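# Six arms hang a marquee roof on its posts

## Task

Put the marquee's roof onto its posts so that each post's spike passes through one corner eyelet of the roof and the eyelet sits fully down on it, with the roof's knobs facing upward and its centre sagging free with nothing under it. Afterwards every gripper must be open and every arm pulled away; the result must hold up with no robot touching or supporting it. All other items on the table should stay put: anything shifted, tilted or toppled lowers the score, and any rigid object pushed out of the work area fails the task.

## Robot and tools

Setup. Six identical i2rt Big YAM arms (arm1 to arm6) share a table. Each has six revolute joints, a two-finger gripper and a wrist camera that, with joints 1 and 6 at zero and the hand held level and forward, sits above the hand looking at the fingertips. Reach is about 1.0 m from the joint 1 axis. Two fixed room cameras exist: cam_high and cam_low. Occasionally something may nudge a loose object briefly.

Scene frame. Origin on the floor, +z up, metres. Approximate arm feet on the tabletop (z=+0.72), with heading in degrees counter-clockwise from +x: arm1 (+0.29, +0.65) heading -102; arm2 (-0.22, +0.65) heading -85; arm3 (-0.31, -0.65) heading +99; arm4 (+0.24, -0.65) heading +83; arm5 (-0.70, -0.07) heading +8; arm6 (+0.70, +0.08) heading +166. So arm1 and arm2 sit on the +y side facing toward -y, arm3 and arm4 on the -y side facing +y, arm5 at -x facing +x, arm6 at +x facing -x. "hand" means the point midway between the fingertips; its z axis runs along the fingers and the fingers open along its y axis.

execute_actions. Argument "actions" is a list holding one action or none. The action is an object keyed by arm name; each arm gets its own object with a "joints" dictionary. Every entry there is an absolute target, never an offset: joint1_rad to joint6_rad in radians, gripper_m in metres as the fingertip gap. Ranges and done-tolerances: joint1_rad -2.879..2.879 (±0.045), spins the arm about its foot, positive counter-clockwise seen from above, zero points along the foot's heading. joint2_rad 0..3.141 (±0.14), shoulder; zero has the upper arm back and near level, rising values lift it up then forward. joint3_rad 0..3.019 (±0.09), elbow; zero is fully folded, larger opens. joint4_rad -1.692..1.57 (±0.055), hand pitch, positive tips fingers up. joint5_rad -1.57..1.57 (±0.03), sideways hand swing, positive toward the arm's right. joint6_rad -2.094..2.094 (±0.035), hand roll, positive clockwise viewed from behind. gripper_m 0..0.093 (±0.003); each finger pad pushes up to about 50-62 N. Joints or arms left out may keep pushing toward earlier targets. All named motions begin at once and may finish at different times; each joint has its own speed, so the hand can take a wide curved path. An action lasts at most 15 s. Optional "cameras" picks which images return (names above plus "all"; omitted or null means all, [] means none). An unknown key or out-of-range number rejects the whole call with no motion. An empty list only reports state and images.

Results. Each call returns each arm's joint_positions, joint torques (total drive output, with offset, scale and noise, nonzero even in free air), joint_status and images, with a "pictures" line listing image order. joint_status words: "off_target" (stopped short, may still push); "contact_stop" or "time_out" (holds where it stopped; a timed-out joint may keep a target near its position and go on pushing, listed under on_its_own); "not_followed" (a self/inter-arm clearance check withheld targets, usually with a "cause:" line; the robot may retry them later; the gripper part still runs). In on_its_own, "held at" is the target a joint holds, not its position. To relieve a pushing joint, send its reported position. A tiny change of target may not move a joint. A loaded joint that is released sinks. If a result reports a stop, later execution, wait and finished_scene calls in that same reply are skipped.

Other tools. wait {"seconds": 0-10} lets the scene run with no new command and returns state and images. zoom_image {"camera", "region":[x0,y0,x1,y1]} enlarges part of a camera's latest full image; pixels from top-left, region no larger than 504 by 504. read_manual {"section":"licences"} only gives licence text. finished_scene {"scene": 1 or 2} ends the scene for good and reports success; the next scene's task then appears. Replying without a tool call ends everything.

Cautions. The arms do not halt on contact; they keep pressing and can press hard. Two robots squeezing each other hard ends the run in failure, and a hard collision may too; the clearance check can be late and ignores fingers, gripper housings and wrist cameras. Long hard pushing or holding heats motors: a MOTOR HOT line appears from 85 °C, and at 100 °C an OVER-TEMPERATURE FAULT drops that arm until it cools, with "limit_stop_at_motor_heat" in its status (resend the target afterward). Before finishing, open all grippers, back the arms away, and confirm in images that the roof stays seated on its own.

Each tool is called after "Emit:" as a command line: name --argument value for each argument, lists and objects as JSON in quotes; but a table of rows of numbers goes row by row, as --pt "numbers of a row", without its own name.

## Session

I'll start by looking at the scene.

Emit:
execute_actions --actions '[]'

Scene clock: 0.00 s.
Joint torques (N m, as the arm reports them, + toward a larger angle): no reading
Motor temperatures (°C, as the motors report them): arm1=[24 24 22 22 25 24] | arm2=[22 23 25 25 26 25] | arm3=[21 24 22 25 23 22] | arm4=[23 25 21 25 24 26] | arm5=[23 22 23 22 23 22] | arm6=[24 22 22 22 24 23]
arm1.joint_positions: joint1_rad=+0.265 joint2_rad=+0.426 joint3_rad=+0.544 joint4_rad=-1.264 joint5_rad=+0.213 joint6_rad=-0.409 gripper_m=+0.094
arm1.joint_status: not commanded
arm1.hand: x=+0.2614 y=+0.4666 z=+0.9655 quat_wxyz=(-0.033, -0.535, -0.810, +0.238) (m; scene frame)
arm2.joint_positions: joint1_rad=-0.341 joint2_rad=+0.531 joint3_rad=+0.383 joint4_rad=-0.991 joint5_rad=-0.258 joint6_rad=+0.293 gripper_m=+0.095
arm2.joint_status: not commanded
arm2.hand: x=-0.2374 y=+0.4379 z=+0.8960 quat_wxyz=(-0.242, -0.838, -0.485, +0.055) (m; scene frame)
arm3.joint_positions: joint1_rad=+0.100 joint2_rad=+0.356 joint3_rad=+0.656 joint4_rad=-1.415 joint5_rad=+0.317 joint6_rad=+0.501 gripper_m=+0.094
arm3.joint_status: not commanded
arm3.hand: x=-0.3027 y=-0.4823 z=+1.0291 quat_wxyz=(-0.234, +0.569, -0.775, -0.144) (m; scene frame)
arm4.joint_positions: joint1_rad=-0.182 joint2_rad=+0.483 joint3_rad=+0.482 joint4_rad=-1.084 joint5_rad=-0.140 joint6_rad=-0.551 gripper_m=+0.094
arm4.joint_status: not commanded
arm4.hand: x=+0.2740 y=-0.4359 z=+0.9505 quat_wxyz=(-0.193, +0.786, -0.567, -0.151) (m; scene frame)
arm5.joint_positions: joint1_rad=+0.383 joint2_rad=+0.397 joint3_rad=+0.590 joint4_rad=-1.293 joint5_rad=+0.104 joint6_rad=+0.259 gripper_m=+0.095
arm5.joint_status: not commanded
arm5.hand: x=-0.5323 y=+0.0143 z=+1.0021 quat_wxyz=(-0.227, +0.139, -0.962, -0.050) (m; scene frame)
arm6.joint_positions: joint1_rad=-0.283 joint2_rad=+0.494 joint3_rad=+0.464 joint4_rad=-1.045 joint5_rad=-0.295 joint6_rad=-0.210 gripper_m=+0.094
arm6.joint_status: not commanded
arm6.hand: x=+0.4890 y=+0.1440 z=+0.8988 quat_wxyz=(+0.054, +0.952, -0.109, -0.282) (m; scene frame)
pictures: arm1_cam_wrist, arm2_cam_wrist, arm3_cam_wrist, arm4_cam_wrist, arm5_cam_wrist, arm6_cam_wrist, cam_high, cam_low
Images, in order (width x height): arm1_cam_wrist 504x504, arm2_cam_wrist 504x504, arm3_cam_wrist 504x504, arm4_cam_wrist 504x504, arm5_cam_wrist 504x504, arm6_cam_wrist 504x504, cam_high 896x504, cam_low 896x504.

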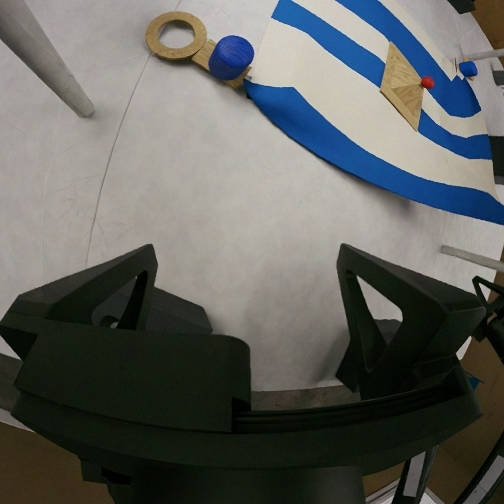

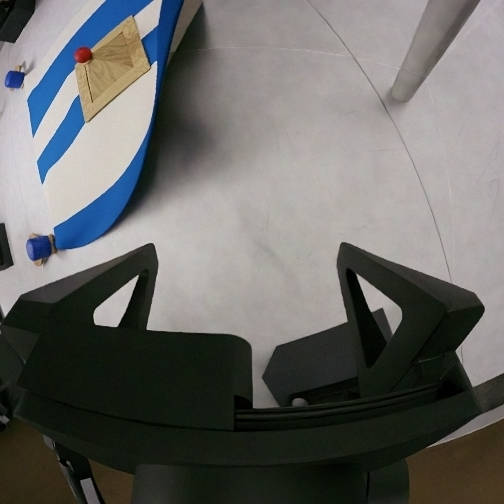

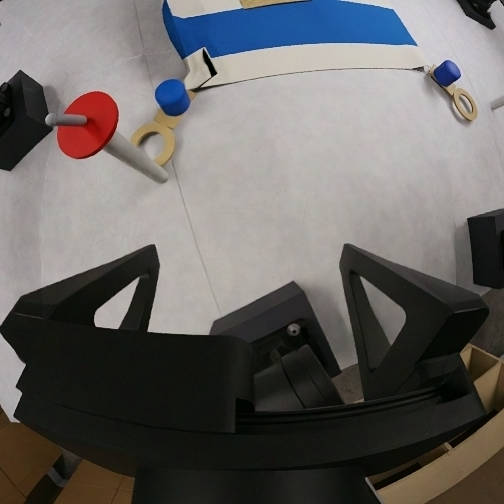

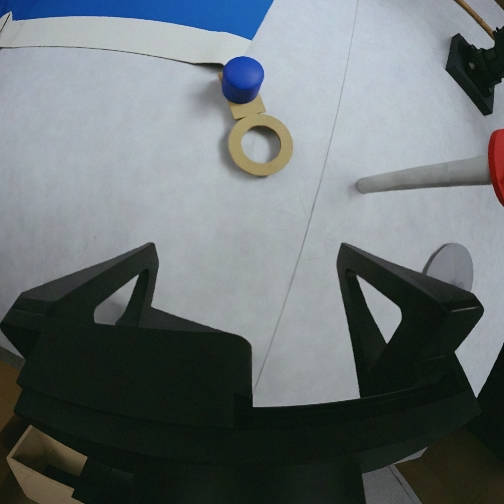

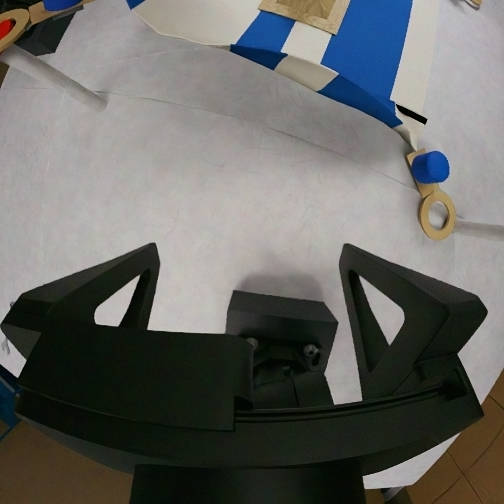

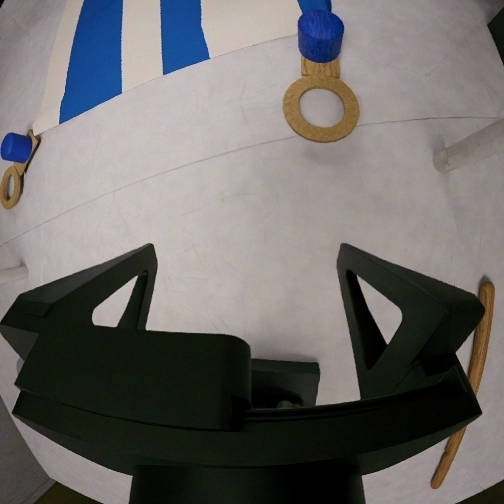

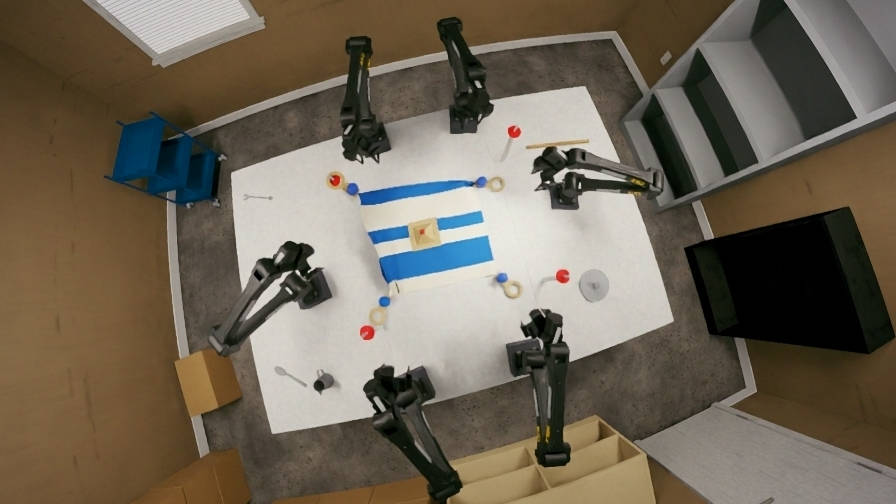

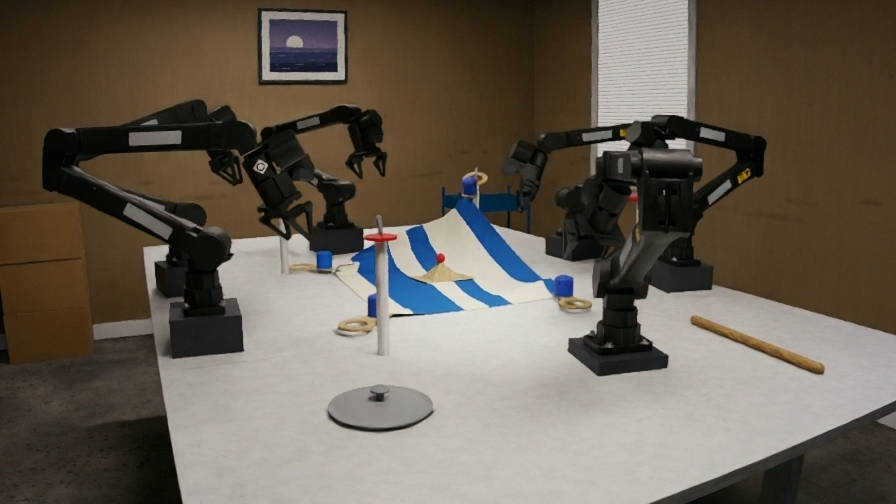

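Emit:
zoom_image --camera "cam_high" --region '[220, 80, 680, 400]'

Emit:
zoom_image --camera "cam_low" --region '[240, 130, 700, 400]'

Region (220, 80, 680, 400) of cam_high's 896x504 image, scaled by 1.096, with more detail than that image has; it fills the top 351 rows of this view, and the rest is white.

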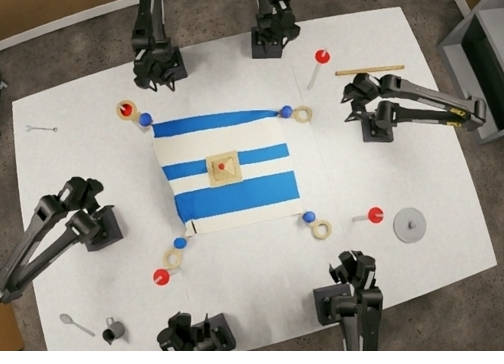

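Region (240, 130, 700, 400) of cam_low's 896x504 image, scaled by 1.096, with more detail than that image has; it fills the top 296 rows of this view, and the rest is white.

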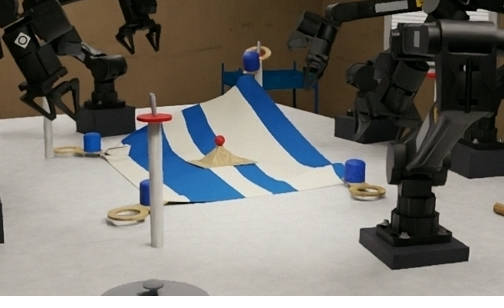

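Emit:
zoom_image --camera "cam_high" --region '[300, 100, 620, 260]'

Emit:
zoom_image --camera "cam_high" --region '[300, 240, 620, 420]'

Region (300, 100, 620, 260) of cam_high's 896x504 image, scaled by 1.575, with more detail than that image has.

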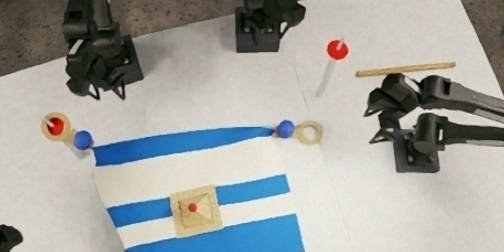

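Region (300, 240, 620, 420) of cam_high's 896x504 image, scaled by 1.575, with more detail than that image has; it fills the top 284 rows of this view, and the rest is white.

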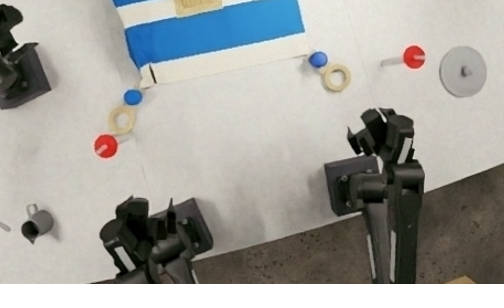

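Emit:
execute_actions --actions '[{"arm1":{"joints":{"joint1_rad":0.225,"joint2_rad":1.317,"joint3_rad":1.29,"joint4_rad":-1.544,"joint5_rad":0,"joint6_rad":-1.29}},"arm4":{"joints":{"joint1_rad":0.072,"joint2_rad":1.335,"joint3_rad":1.286,"joint4_rad":-1.522,"joint5_rad":0,"joint6_rad":1.9}},"arm5":{"joints":{"joint1_rad":-0.6,"joint2_rad":1.302,"joint3_rad":1.237,"joint4_rad":-1.506,"joint5_rad":0,"joint6_rad":1.8}}}]' --cameras '["arm1_cam_wrist","arm4_cam_wrist","arm5_cam_wrist","cam_high","cam_low"]'

Scene clock: 12.07 s.
Joint torques (N m, as the arm reports them, + toward a larger angle): arm1=[-1.12 -8.   14.34 -0.65 -0.4   0.03] | arm2=[ 0.76  1.8  10.52  1.47 -0.23  0.  ] | arm3=[-1.52  2.67 11.59  0.88  0.31  0.06] | arm4=[ 0.45 -7.97 14.26 -0.36  0.03  0.07] | arm5=[ 1.14 -7.93 12.54 -0.43  0.08  0.15] | arm6=[-0.33  0.93 11.71  1.56 -0.08 -0.03]
Motor temperatures (°C, as the motors report them): arm1=[24 24 25 22 25 24] | arm2=[22 23 27 25 26 25] | arm3=[21 24 24 25 23 22] | arm4=[23 25 25 25 24 26] | arm5=[23 22 26 22 23 22] | arm6=[24 22 25 22 24 23]
arm1.joint_positions: joint1_rad=+0.233 joint2_rad=+1.325 joint3_rad=+1.230 joint4_rad=-1.528 joint5_rad=+0.004 joint6_rad=-1.277 gripper_m=+0.094
arm1.joint_status: all done
arm1.hand: x=+0.2929 y=+0.2895 z=+1.0267 quat_wxyz=(+0.008, -0.143, -0.990, -0.019) (m; scene frame)
arm2.joint_positions: joint1_rad=-0.341 joint2_rad=+0.531 joint3_rad=+0.383 joint4_rad=-0.991 joint5_rad=-0.258 joint6_rad=+0.293 gripper_m=+0.095
arm2.joint_status: not commanded
arm2.hand: x=-0.2374 y=+0.4379 z=+0.8960 quat_wxyz=(-0.242, -0.838, -0.485, +0.055) (m; scene frame)
arm3.joint_positions: joint1_rad=+0.100 joint2_rad=+0.356 joint3_rad=+0.656 joint4_rad=-1.415 joint5_rad=+0.317 joint6_rad=+0.501 gripper_m=+0.094
arm3.joint_status: not commanded
arm3.hand: x=-0.3027 y=-0.4823 z=+1.0291 quat_wxyz=(-0.234, +0.569, -0.775, -0.144) (m; scene frame)
arm4.joint_positions: joint1_rad=+0.068 joint2_rad=+1.337 joint3_rad=+1.225 joint4_rad=-1.512 joint5_rad=-0.003 joint6_rad=+1.890 gripper_m=+0.095
arm4.joint_status: all done
arm4.hand: x=+0.2462 y=-0.2812 z=+1.0255 quat_wxyz=(-0.001, -0.165, -0.986, +0.032) (m; scene frame)
arm5.joint_positions: joint1_rad=-0.603 joint2_rad=+1.298 joint3_rad=+1.186 joint4_rad=-1.496 joint5_rad=-0.001 joint6_rad=+1.791 gripper_m=+0.095
arm5.joint_status: all done
arm5.hand: x=-0.3717 y=-0.2135 z=+1.0299 quat_wxyz=(+0.019, -0.892, -0.452, +0.017) (m; scene frame)
arm6.joint_positions: joint1_rad=-0.283 joint2_rad=+0.494 joint3_rad=+0.464 joint4_rad=-1.045 joint5_rad=-0.295 joint6_rad=-0.210 gripper_m=+0.094
arm6.joint_status: not commanded
arm6.hand: x=+0.4890 y=+0.1440 z=+0.8988 quat_wxyz=(+0.054, +0.952, -0.109, -0.282) (m; scene frame)
pictures: arm1_cam_wrist, arm4_cam_wrist, arm5_cam_wrist, cam_high, cam_low
Images, in order (width x height): arm1_cam_wrist 504x504, arm4_cam_wrist 504x504, arm5_cam_wrist 504x504, cam_high 896x504, cam_low 896x504.

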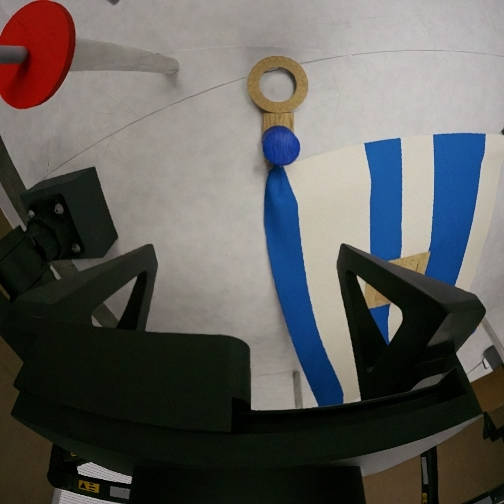

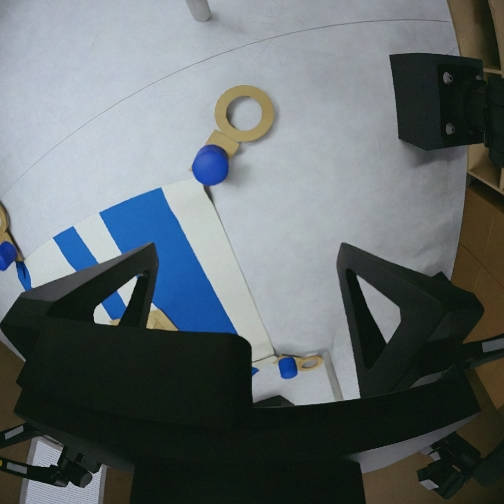

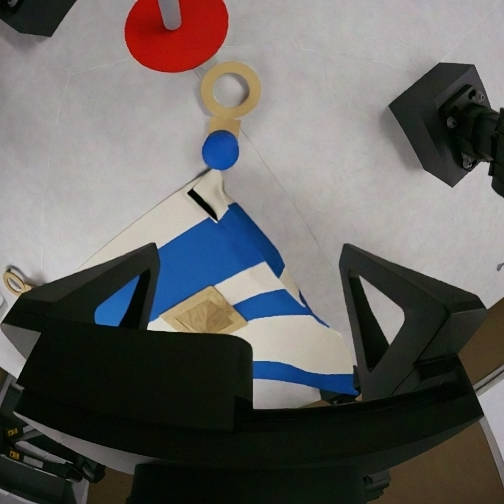

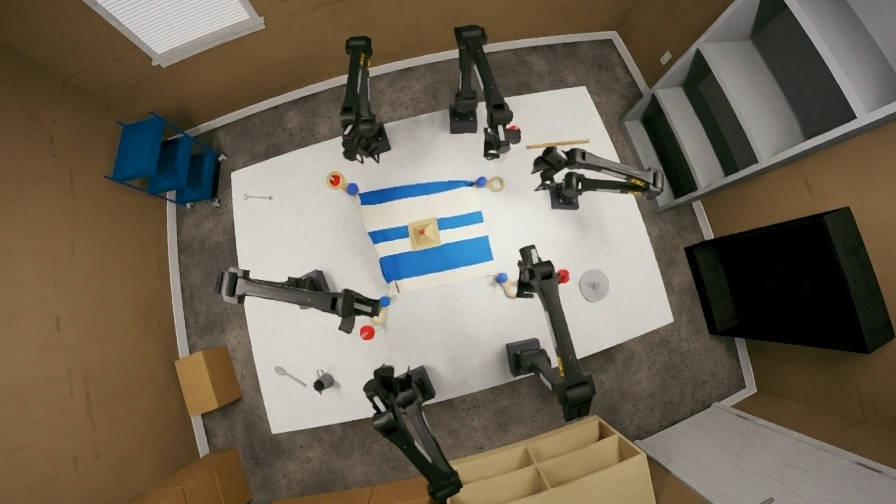

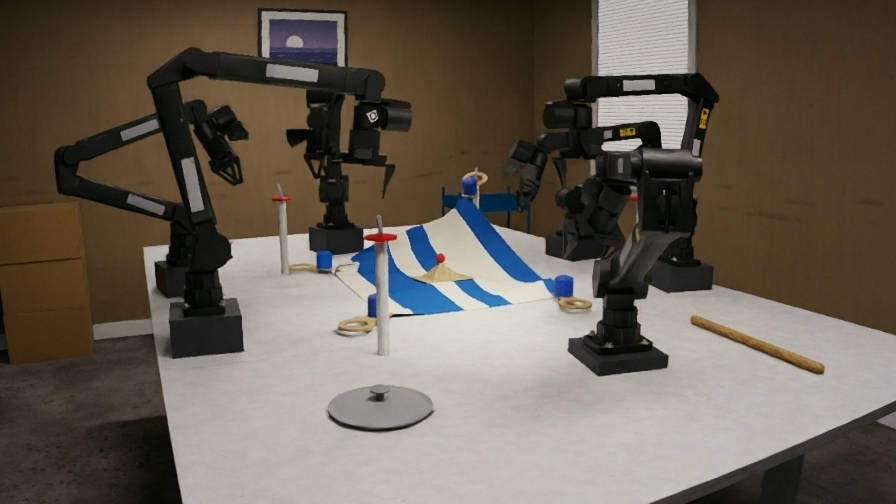

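Emit:
zoom_image --camera "cam_low" --region '[420, 150, 540, 250]'

Emit:
zoom_image --camera "cam_high" --region '[310, 150, 410, 230]'

Emit:
zoom_image --camera "cam_low" --region '[250, 160, 450, 370]'

Region (420, 150, 540, 250) of cam_low's 896x504 image, scaled by 4.200, with more detail than that image has.

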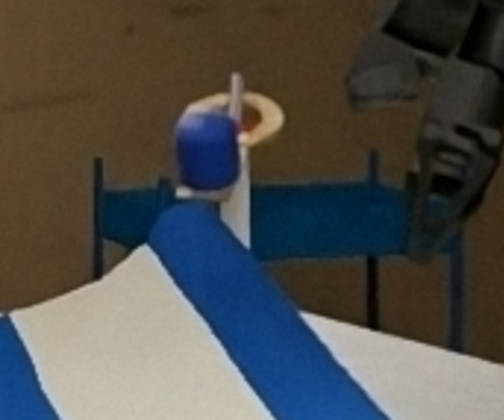

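Region (310, 150, 410, 230) of cam_high's 896x504 image, scaled by 5.040, with more detail than that image has; it fills the top 403 rows of this view, and the rest is white.

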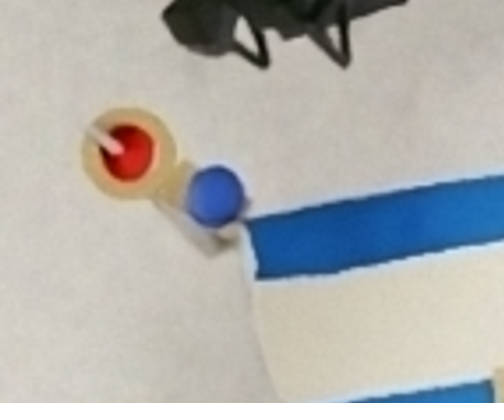

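Region (250, 160, 450, 370) of cam_low's 896x504 image, scaled by 2.400, with more detail than that image has; it fills the left 480 columns of this view, and the rest is white.

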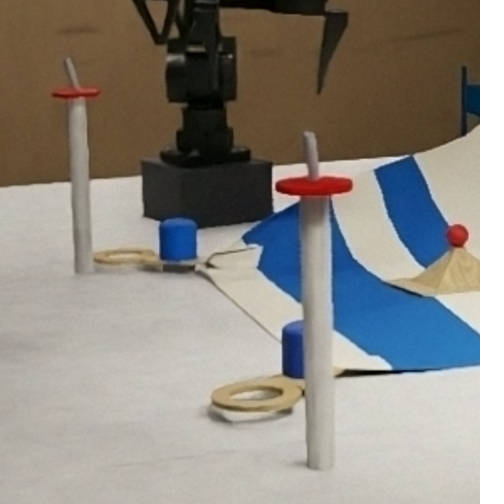

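Emit:
execute_actions --actions '[{"arm1":{"joints":{"joint1_rad":0.178,"joint2_rad":1.465,"joint3_rad":1.015,"joint4_rad":-1.073,"joint6_rad":-1.13}},"arm4":{"joints":{"joint1_rad":0.103,"joint2_rad":1.554,"joint3_rad":1.10,"joint4_rad":-1.07,"joint6_rad":1.9}},"arm5":{"joints":{"joint1_rad":-0.582,"joint6_rad":-1.16}}}]' --cameras '["arm1_cam_wrist","arm4_cam_wrist","arm5_cam_wrist"]'

Scene clock: 24.13 s.
Joint torques (N m, as the arm reports them, + toward a larger angle): arm1=[-0.63 -8.98  9.4   0.56 -0.35  0.28] | arm2=[ 0.83  1.94 10.39  1.65 -0.23  0.02] | arm3=[-1.54  2.68 11.59  0.89  0.3   0.06] | arm4=[  0.21 -12.19   8.74   0.59  -0.01   0.12] | arm5=[ 1.41 -7.92 12.62 -0.29 -0.07 -0.06] | arm6=[-0.33  0.94 11.7   1.56 -0.08 -0.03]
Motor temperatures (°C, as the motors report them): arm1=[24 25 27 22 25 24] | arm2=[22 23 29 25 26 25] | arm3=[21 24 26 25 23 22] | arm4=[23 25 26 25 24 26] | arm5=[23 22 28 22 23 22] | arm6=[24 22 27 22 24 23]
arm1.joint_positions: joint1_rad=+0.180 joint2_rad=+1.470 joint3_rad=+1.008 joint4_rad=-1.091 joint5_rad=+0.003 joint6_rad=-1.143 gripper_m=+0.094
arm1.joint_status: all done
arm1.hand: x=+0.2715 y=+0.2541 z=+0.8924 quat_wxyz=(+0.001, -0.235, -0.972, +0.015) (m; scene frame)
arm2.joint_positions: joint1_rad=-0.341 joint2_rad=+0.531 joint3_rad=+0.383 joint4_rad=-0.991 joint5_rad=-0.258 joint6_rad=+0.293 gripper_m=+0.095
arm2.joint_status: not commanded
arm2.hand: x=-0.2374 y=+0.4379 z=+0.8960 quat_wxyz=(-0.242, -0.838, -0.485, +0.055) (m; scene frame)
arm3.joint_positions: joint1_rad=+0.100 joint2_rad=+0.356 joint3_rad=+0.656 joint4_rad=-1.415 joint5_rad=+0.317 joint6_rad=+0.501 gripper_m=+0.094
arm3.joint_status: not commanded
arm3.hand: x=-0.3027 y=-0.4823 z=+1.0291 quat_wxyz=(-0.234, +0.569, -0.775, -0.144) (m; scene frame)
arm4.joint_positions: joint1_rad=+0.098 joint2_rad=+1.576 joint3_rad=+1.092 joint4_rad=-1.080 joint5_rad=-0.002 joint6_rad=+1.891 gripper_m=+0.095
arm4.joint_status: all done
arm4.hand: x=+0.2334 y=-0.2177 z=+0.8839 quat_wxyz=(+0.003, -0.151, -0.989, +0.002) (m; scene frame)
arm5.joint_positions: joint1_rad=-0.589 joint2_rad=+1.298 joint3_rad=+1.186 joint4_rad=-1.496 joint5_rad=-0.001 joint6_rad=-1.150 gripper_m=+0.095
arm5.joint_status: all done
arm5.hand: x=-0.3697 y=-0.2089 z=+1.0299 quat_wxyz=(+0.019, +0.367, -0.930, -0.017) (m; scene frame)
arm6.joint_positions: joint1_rad=-0.283 joint2_rad=+0.494 joint3_rad=+0.464 joint4_rad=-1.045 joint5_rad=-0.295 joint6_rad=-0.210 gripper_m=+0.094
arm6.joint_status: not commanded
arm6.hand: x=+0.4890 y=+0.1440 z=+0.8988 quat_wxyz=(+0.054, +0.952, -0.109, -0.282) (m; scene frame)
pictures: arm1_cam_wrist, arm4_cam_wrist, arm5_cam_wrist
Images, in order (width x height): arm1_cam_wrist 504x504, arm4_cam_wrist 504x504, arm5_cam_wrist 504x504.

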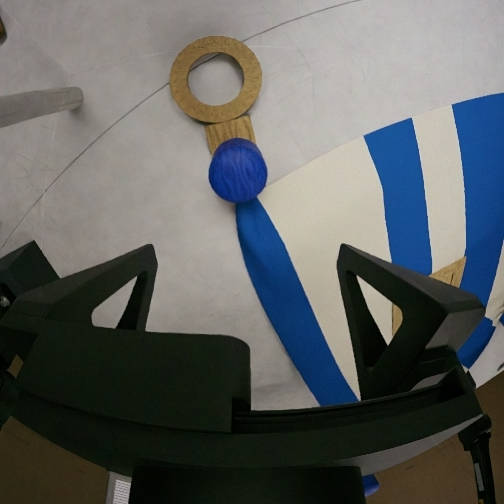

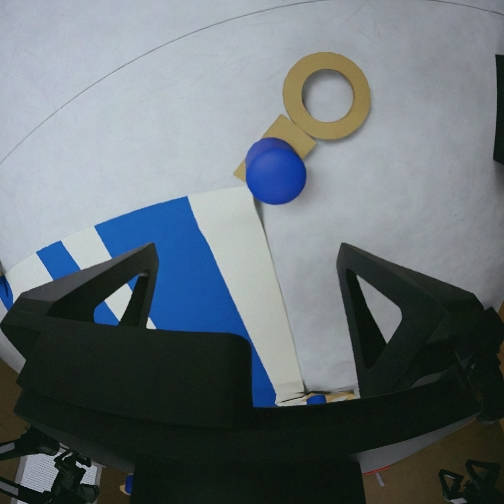

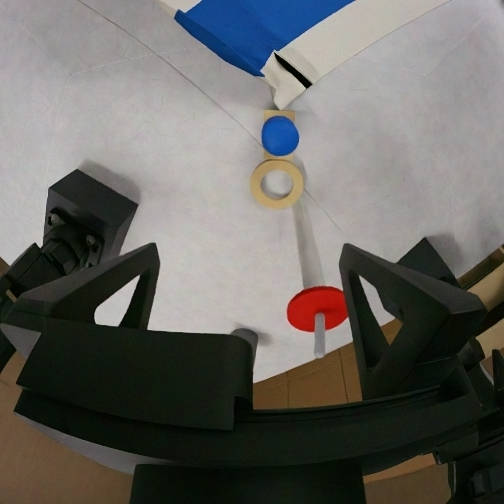

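Emit:
execute_actions --actions '[{"arm1":{"joints":{"joint1_rad":0.208,"joint2_rad":1.582,"joint3_rad":0.903,"joint4_rad":-0.857}},"arm4":{"joints":{"joint2_rad":1.631,"joint3_rad":0.958,"joint4_rad":-0.856}},"arm5":{"joints":{"joint1_rad":-0.61,"joint2_rad":1.59,"joint3_rad":0.88,"joint4_rad":-0.822}}}]' --cameras '["arm1_cam_wrist","arm4_cam_wrist","arm5_cam_wrist","cam_low"]'

Scene clock: 32.03 s.
Joint torques (N m, as the arm reports them, + toward a larger angle): arm1=[  0.1  -10.19   7.91   0.53  -0.36   0.26] | arm2=[ 0.61  1.43 10.5   1.7  -0.23 -0.01] | arm3=[-1.48  2.68 11.6   0.89  0.31  0.06] | arm4=[  0.16 -10.67   7.17   0.68  -0.08   0.1 ] | arm5=[  0.61 -11.55   7.25   0.59  -0.08  -0.04] | arm6=[-0.33  0.97 11.71  1.56 -0.09 -0.04]
Motor temperatures (°C, as the motors report them): arm1=[24 25 26 22 25 24] | arm2=[22 23 29 25 26 25] | arm3=[21 24 26 25 23 22] | arm4=[23 25 25 25 24 26] | arm5=[23 22 28 22 23 22] | arm6=[24 22 27 22 24 23]
arm1.joint_positions: joint1_rad=+0.200 joint2_rad=+1.589 joint3_rad=+0.900 joint4_rad=-0.874 joint5_rad=+0.003 joint6_rad=-1.142 gripper_m=+0.094
arm1.joint_status: all done
arm1.hand: x=+0.2790 y=+0.2571 z=+0.8133 quat_wxyz=(+0.002, -0.225, -0.974, +0.010) (m; scene frame)
arm2.joint_positions: joint1_rad=-0.341 joint2_rad=+0.531 joint3_rad=+0.383 joint4_rad=-0.991 joint5_rad=-0.258 joint6_rad=+0.293 gripper_m=+0.095
arm2.joint_status: not commanded
arm2.hand: x=-0.2374 y=+0.4379 z=+0.8960 quat_wxyz=(-0.242, -0.838, -0.485, +0.055) (m; scene frame)
arm3.joint_positions: joint1_rad=+0.100 joint2_rad=+0.356 joint3_rad=+0.656 joint4_rad=-1.415 joint5_rad=+0.317 joint6_rad=+0.501 gripper_m=+0.094
arm3.joint_status: not commanded
arm3.hand: x=-0.3027 y=-0.4823 z=+1.0291 quat_wxyz=(-0.234, +0.569, -0.775, -0.144) (m; scene frame)
arm4.joint_positions: joint1_rad=+0.098 joint2_rad=+1.636 joint3_rad=+0.955 joint4_rad=-0.866 joint5_rad=-0.002 joint6_rad=+1.891 gripper_m=+0.095
arm4.joint_status: all done
arm4.hand: x=+0.2333 y=-0.2329 z=+0.8165 quat_wxyz=(+0.005, -0.151, -0.988, -0.007) (m; scene frame)
arm5.joint_positions: joint1_rad=-0.604 joint2_rad=+1.609 joint3_rad=+0.873 joint4_rad=-0.833 joint5_rad=-0.001 joint6_rad=-1.151 gripper_m=+0.095
arm5.joint_status: all done
arm5.hand: x=-0.3449 y=-0.2261 z=+0.8087 quat_wxyz=(+0.004, +0.361, -0.933, -0.003) (m; scene frame)
arm6.joint_positions: joint1_rad=-0.283 joint2_rad=+0.494 joint3_rad=+0.464 joint4_rad=-1.045 joint5_rad=-0.295 joint6_rad=-0.210 gripper_m=+0.094
arm6.joint_status: not commanded
arm6.hand: x=+0.4890 y=+0.1440 z=+0.8988 quat_wxyz=(+0.054, +0.952, -0.109, -0.282) (m; scene frame)
pictures: arm1_cam_wrist, arm4_cam_wrist, arm5_cam_wrist, cam_low
Images, in order (width x height): arm1_cam_wrist 504x504, arm4_cam_wrist 504x504, arm5_cam_wrist 504x504, cam_low 896x504.

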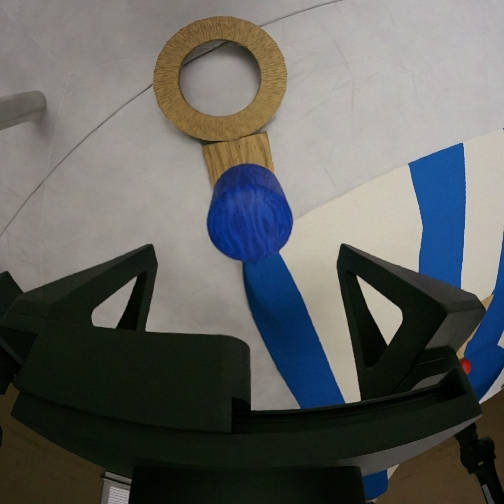

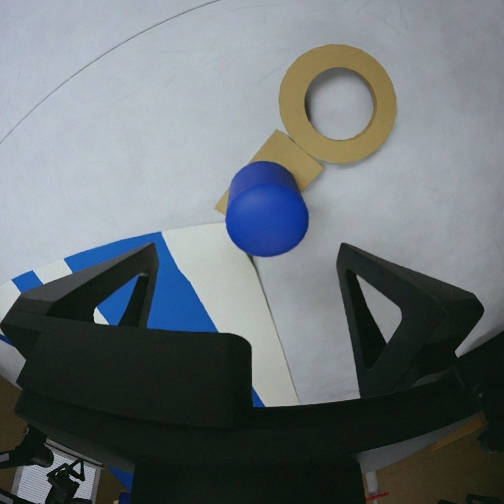

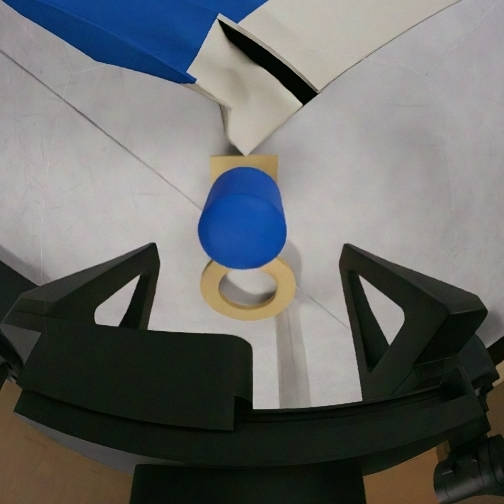

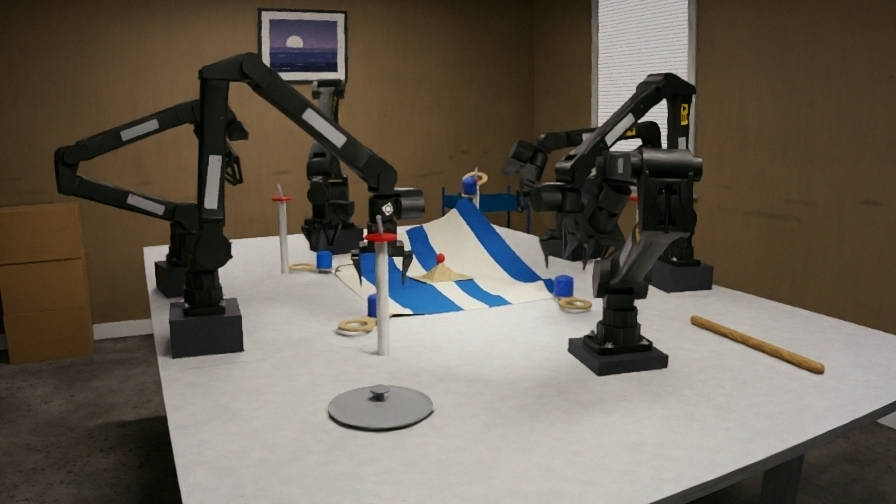

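Emit:
execute_actions --actions '[{"arm1":{"joints":{"joint2_rad":1.709,"joint3_rad":0.865,"joint4_rad":-0.698}},"arm4":{"joints":{"joint1_rad":0.113,"joint2_rad":1.745,"joint3_rad":0.895,"joint4_rad":-0.7}},"arm5":{"joints":{"joint1_rad":-0.617,"joint2_rad":1.699,"joint3_rad":0.819,"joint4_rad":-0.657}}}]' --cameras '["arm1_cam_wrist","arm4_cam_wrist","arm5_cam_wrist","cam_low"]'

Scene clock: 34.10 s.
Joint torques (N m, as the arm reports them, + toward a larger angle): arm1=[  0.32 -10.96   6.32   0.55  -0.36   0.28] | arm2=[ 1.21  1.01 10.52  1.77 -0.2  -0.02] | arm3=[-1.52  2.66 11.59  0.89  0.31  0.06] | arm4=[  1.17 -10.39   5.66   0.52  -0.01   0.04] | arm5=[ 0.38 -9.24  5.43  0.74 -0.08 -0.03] | arm6=[-0.34  0.92 11.7   1.57 -0.08 -0.04]
Motor temperatures (°C, as the motors report them): arm1=[24 25 26 22 25 24] | arm2=[22 23 29 25 26 25] | arm3=[21 24 27 25 23 22] | arm4=[23 25 25 25 24 26] | arm5=[23 22 27 22 23 22] | arm6=[24 22 28 22 24 23]
arm1.joint_positions: joint1_rad=+0.200 joint2_rad=+1.716 joint3_rad=+0.869 joint4_rad=-0.716 joint5_rad=+0.003 joint6_rad=-1.142 gripper_m=+0.094
arm1.joint_status: all done
arm1.hand: x=+0.2786 y=+0.2509 z=+0.7578 quat_wxyz=(+0.002, -0.225, -0.974, +0.011) (m; scene frame)
arm2.joint_positions: joint1_rad=-0.341 joint2_rad=+0.531 joint3_rad=+0.383 joint4_rad=-0.991 joint5_rad=-0.258 joint6_rad=+0.293 gripper_m=+0.095
arm2.joint_status: not commanded
arm2.hand: x=-0.2374 y=+0.4379 z=+0.8960 quat_wxyz=(-0.242, -0.838, -0.485, +0.055) (m; scene frame)
arm3.joint_positions: joint1_rad=+0.100 joint2_rad=+0.356 joint3_rad=+0.656 joint4_rad=-1.415 joint5_rad=+0.317 joint6_rad=+0.501 gripper_m=+0.094
arm3.joint_status: not commanded
arm3.hand: x=-0.3027 y=-0.4823 z=+1.0291 quat_wxyz=(-0.234, +0.569, -0.775, -0.144) (m; scene frame)
arm4.joint_positions: joint1_rad=+0.104 joint2_rad=+1.753 joint3_rad=+0.896 joint4_rad=-0.709 joint5_rad=-0.002 joint6_rad=+1.891 gripper_m=+0.095
arm4.joint_status: all done
arm4.hand: x=+0.2306 y=-0.2423 z=+0.7546 quat_wxyz=(+0.003, -0.148, -0.989, +0.003) (m; scene frame)
arm5.joint_positions: joint1_rad=-0.609 joint2_rad=+1.681 joint3_rad=+0.828 joint4_rad=-0.668 joint5_rad=-0.001 joint6_rad=-1.151 gripper_m=+0.095
arm5.joint_status: all done
arm5.hand: x=-0.3405 y=-0.2306 z=+0.7706 quat_wxyz=(-0.012, +0.358, -0.934, +0.013) (m; scene frame)
arm6.joint_positions: joint1_rad=-0.283 joint2_rad=+0.494 joint3_rad=+0.464 joint4_rad=-1.045 joint5_rad=-0.295 joint6_rad=-0.210 gripper_m=+0.094
arm6.joint_status: not commanded
arm6.hand: x=+0.4890 y=+0.1440 z=+0.8988 quat_wxyz=(+0.054, +0.952, -0.109, -0.282) (m; scene frame)
pictures: arm1_cam_wrist, arm4_cam_wrist, arm5_cam_wrist, cam_low
Images, in order (width x height): arm1_cam_wrist 504x504, arm4_cam_wrist 504x504, arm5_cam_wrist 504x504, cam_low 896x504.

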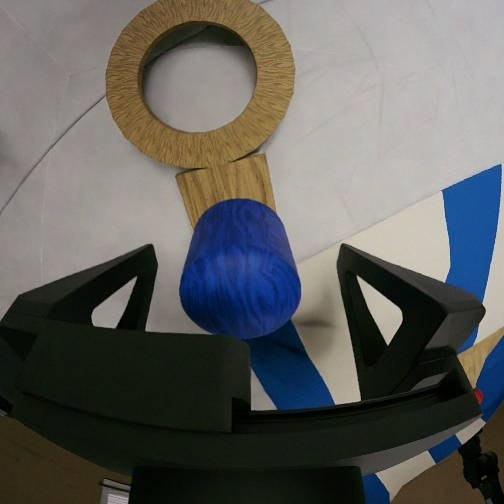

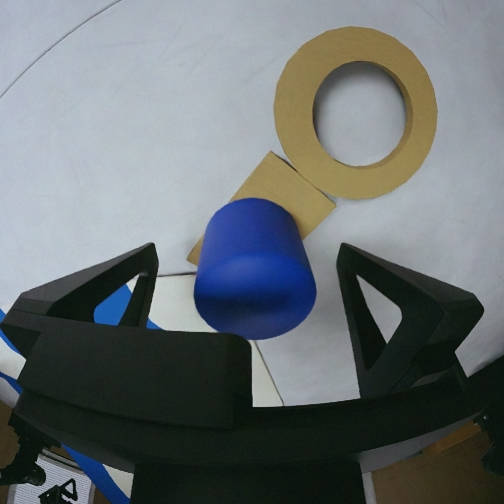

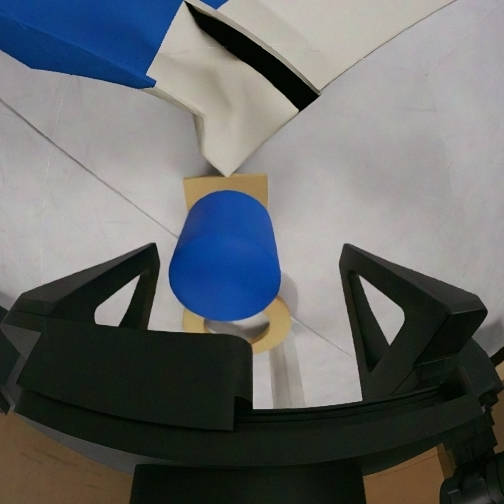

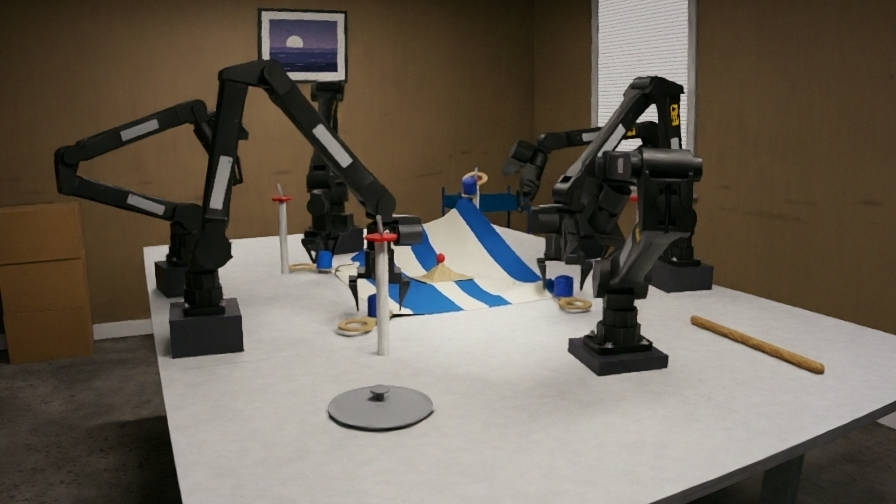

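Emit:
zoom_image --camera "cam_low" --region '[260, 160, 380, 290]'

Region (260, 160, 380, 290) of cam_low's 896x504 image, scaled by 3.877, with more detail than that image has; it fills the left 465 columns of this view, and the rest is white.

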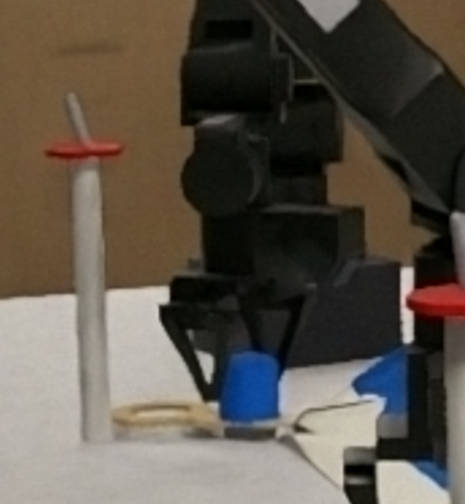

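Emit:
execute_actions --actions '[{"arm1":{"joints":{"gripper_m":0.035}},"arm4":{"joints":{"gripper_m":0.035}},"arm5":{"joints":{"joint1_rad":-0.597,"joint2_rad":1.722,"joint3_rad":0.806}}}]' --cameras '["arm1_cam_wrist","arm4_cam_wrist","arm5_cam_wrist"]'

Scene clock: 35.73 s.
Joint torques (N m, as the arm reports them, + toward a larger angle): arm1=[  0.19 -10.52   6.34   0.56  -0.33   0.26] | arm2=[ 1.07  1.73 10.52  1.6  -0.24  0.02] | arm3=[-1.53  2.68 11.59  0.88  0.31  0.06] | arm4=[  0.44 -10.54   5.58   0.5    0.01   0.09] | arm5=[ 1.7  -8.12  5.12  0.66 -0.08 -0.04] | arm6=[-0.3   0.95 11.7   1.55 -0.09 -0.04]
Motor temperatures (°C, as the motors report them): arm1=[24 25 25 22 25 24] | arm2=[22 23 29 25 26 25] | arm3=[21 24 27 25 23 22] | arm4=[23 26 25 25 24 26] | arm5=[23 22 27 22 23 22] | arm6=[24 22 28 22 24 23]
arm1.joint_positions: joint1_rad=+0.200 joint2_rad=+1.716 joint3_rad=+0.869 joint4_rad=-0.715 joint5_rad=+0.003 joint6_rad=-1.141 gripper_m=+0.048
arm1.joint_status: gripper_m off_target (ended at +0.048, target +0.035)
arm1.hand: x=+0.2786 y=+0.2507 z=+0.7578 quat_wxyz=(+0.002, -0.226, -0.974, +0.011) (m; scene frame)
arm2.joint_positions: joint1_rad=-0.341 joint2_rad=+0.531 joint3_rad=+0.383 joint4_rad=-0.991 joint5_rad=-0.258 joint6_rad=+0.293 gripper_m=+0.095
arm2.joint_status: not commanded
arm2.hand: x=-0.2374 y=+0.4379 z=+0.8960 quat_wxyz=(-0.242, -0.838, -0.485, +0.055) (m; scene frame)
arm3.joint_positions: joint1_rad=+0.100 joint2_rad=+0.356 joint3_rad=+0.656 joint4_rad=-1.415 joint5_rad=+0.317 joint6_rad=+0.501 gripper_m=+0.094
arm3.joint_status: not commanded
arm3.hand: x=-0.3027 y=-0.4823 z=+1.0291 quat_wxyz=(-0.234, +0.569, -0.775, -0.144) (m; scene frame)
arm4.joint_positions: joint1_rad=+0.104 joint2_rad=+1.753 joint3_rad=+0.896 joint4_rad=-0.708 joint5_rad=-0.001 joint6_rad=+1.891 gripper_m=+0.048
arm4.joint_status: gripper_m off_target (ended at +0.048, target +0.035)
arm4.hand: x=+0.2307 y=-0.2420 z=+0.7546 quat_wxyz=(+0.003, -0.148, -0.989, +0.003) (m; scene frame)
arm5.joint_positions: joint1_rad=-0.605 joint2_rad=+1.690 joint3_rad=+0.817 joint4_rad=-0.667 joint5_rad=-0.001 joint6_rad=-1.151 gripper_m=+0.095
arm5.joint_status: all done
arm5.hand: x=-0.3460 y=-0.2264 z=+0.7645 quat_wxyz=(-0.006, +0.360, -0.933, +0.007) (m; scene frame)
arm6.joint_positions: joint1_rad=-0.283 joint2_rad=+0.494 joint3_rad=+0.464 joint4_rad=-1.045 joint5_rad=-0.295 joint6_rad=-0.210 gripper_m=+0.094
arm6.joint_status: not commanded
arm6.hand: x=+0.4890 y=+0.1440 z=+0.8988 quat_wxyz=(+0.054, +0.952, -0.109, -0.282) (m; scene frame)
pictures: arm1_cam_wrist, arm4_cam_wrist, arm5_cam_wrist
Images, in order (width x height): arm1_cam_wrist 504x504, arm4_cam_wrist 504x504, arm5_cam_wrist 504x504.

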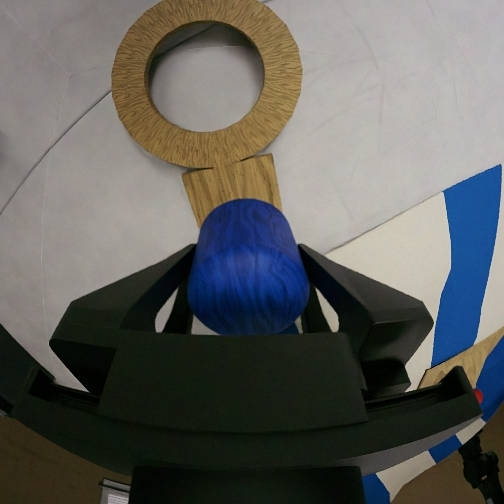

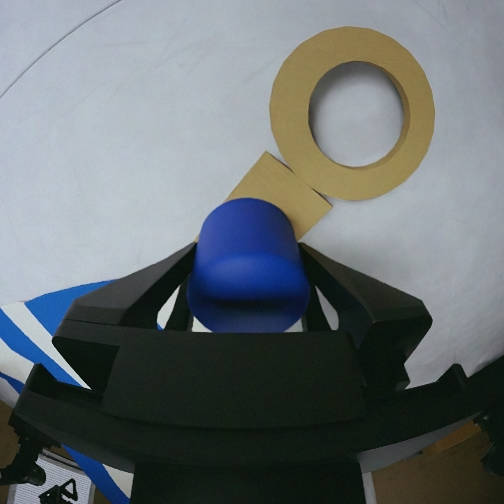

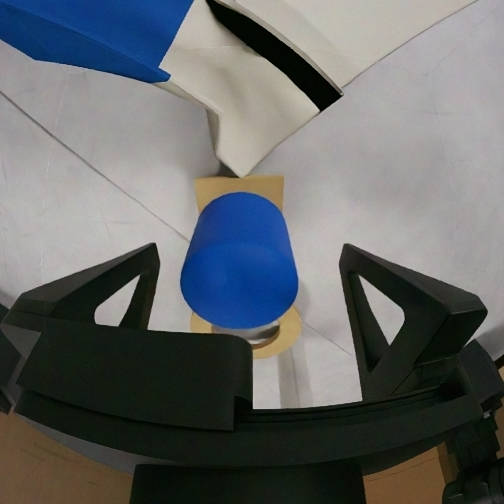

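Emit:
execute_actions --actions '[{"arm5":{"joints":{"joint2_rad":1.7,"gripper_m":0.035}}}]' --cameras '["arm5_cam_wrist","cam_high"]'

Scene clock: 37.00 s.
Joint torques (N m, as the arm reports them, + toward a larger angle): arm1=[  0.26 -10.51   6.32   0.52  -0.33   0.24] | arm2=[ 0.9   1.5  10.31  1.57 -0.21 -0.01] | arm3=[-1.48  2.7  11.6   0.89  0.31  0.06] | arm4=[  0.84 -10.77   5.59   0.39   0.01   0.08] | arm5=[  1.45 -10.14   5.15   0.61   0.    -0.02] | arm6=[-0.35  0.95 11.7   1.55 -0.08 -0.03]
Motor temperatures (°C, as the motors report them): arm1=[24 25 25 22 25 24] | arm2=[22 23 29 25 26 25] | arm3=[21 24 27 25 23 22] | arm4=[23 26 24 25 24 26] | arm5=[23 22 27 22 23 22] | arm6=[24 22 28 22 24 23]
arm1.joint_positions: joint1_rad=+0.200 joint2_rad=+1.716 joint3_rad=+0.869 joint4_rad=-0.715 joint5_rad=+0.003 joint6_rad=-1.141 gripper_m=+0.048
arm1.joint_status: not commanded
arm1.hand: x=+0.2786 y=+0.2507 z=+0.7578 quat_wxyz=(+0.002, -0.226, -0.974, +0.011) (m; scene frame)
arm2.joint_positions: joint1_rad=-0.341 joint2_rad=+0.531 joint3_rad=+0.383 joint4_rad=-0.991 joint5_rad=-0.258 joint6_rad=+0.293 gripper_m=+0.095
arm2.joint_status: not commanded
arm2.hand: x=-0.2374 y=+0.4379 z=+0.8960 quat_wxyz=(-0.242, -0.838, -0.485, +0.055) (m; scene frame)
arm3.joint_positions: joint1_rad=+0.100 joint2_rad=+0.356 joint3_rad=+0.656 joint4_rad=-1.415 joint5_rad=+0.317 joint6_rad=+0.501 gripper_m=+0.094
arm3.joint_status: not commanded
arm3.hand: x=-0.3027 y=-0.4823 z=+1.0291 quat_wxyz=(-0.234, +0.569, -0.775, -0.144) (m; scene frame)
arm4.joint_positions: joint1_rad=+0.104 joint2_rad=+1.753 joint3_rad=+0.896 joint4_rad=-0.708 joint5_rad=-0.001 joint6_rad=+1.891 gripper_m=+0.048
arm4.joint_status: not commanded
arm4.hand: x=+0.2307 y=-0.2420 z=+0.7546 quat_wxyz=(+0.003, -0.148, -0.989, +0.003) (m; scene frame)
arm5.joint_positions: joint1_rad=-0.603 joint2_rad=+1.690 joint3_rad=+0.817 joint4_rad=-0.666 joint5_rad=-0.003 joint6_rad=-1.151 gripper_m=+0.049
arm5.joint_status: gripper_m off_target (ended at +0.049, target +0.035); the others done
arm5.hand: x=-0.3455 y=-0.2254 z=+0.7645 quat_wxyz=(-0.007, +0.361, -0.933, +0.006) (m; scene frame)
arm6.joint_positions: joint1_rad=-0.283 joint2_rad=+0.494 joint3_rad=+0.464 joint4_rad=-1.045 joint5_rad=-0.295 joint6_rad=-0.210 gripper_m=+0.094
arm6.joint_status: not commanded
arm6.hand: x=+0.4890 y=+0.1440 z=+0.8988 quat_wxyz=(+0.054, +0.952, -0.109, -0.282) (m; scene frame)
pictures: arm5_cam_wrist, cam_high
Images, in order (width x height): arm5_cam_wrist 504x504, cam_high 896x504.

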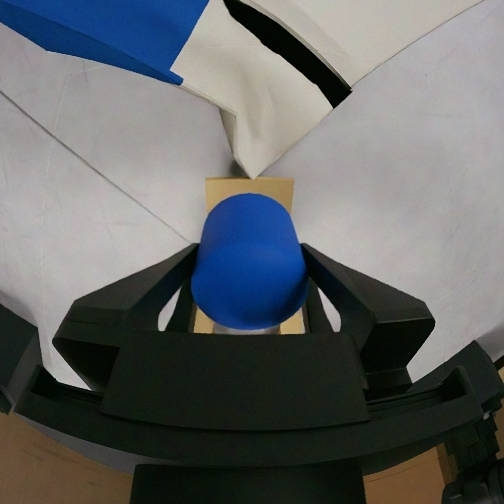

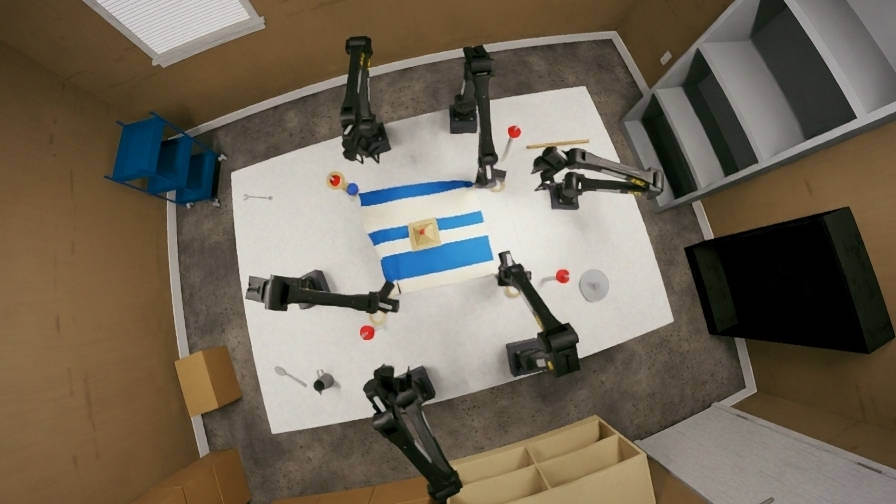

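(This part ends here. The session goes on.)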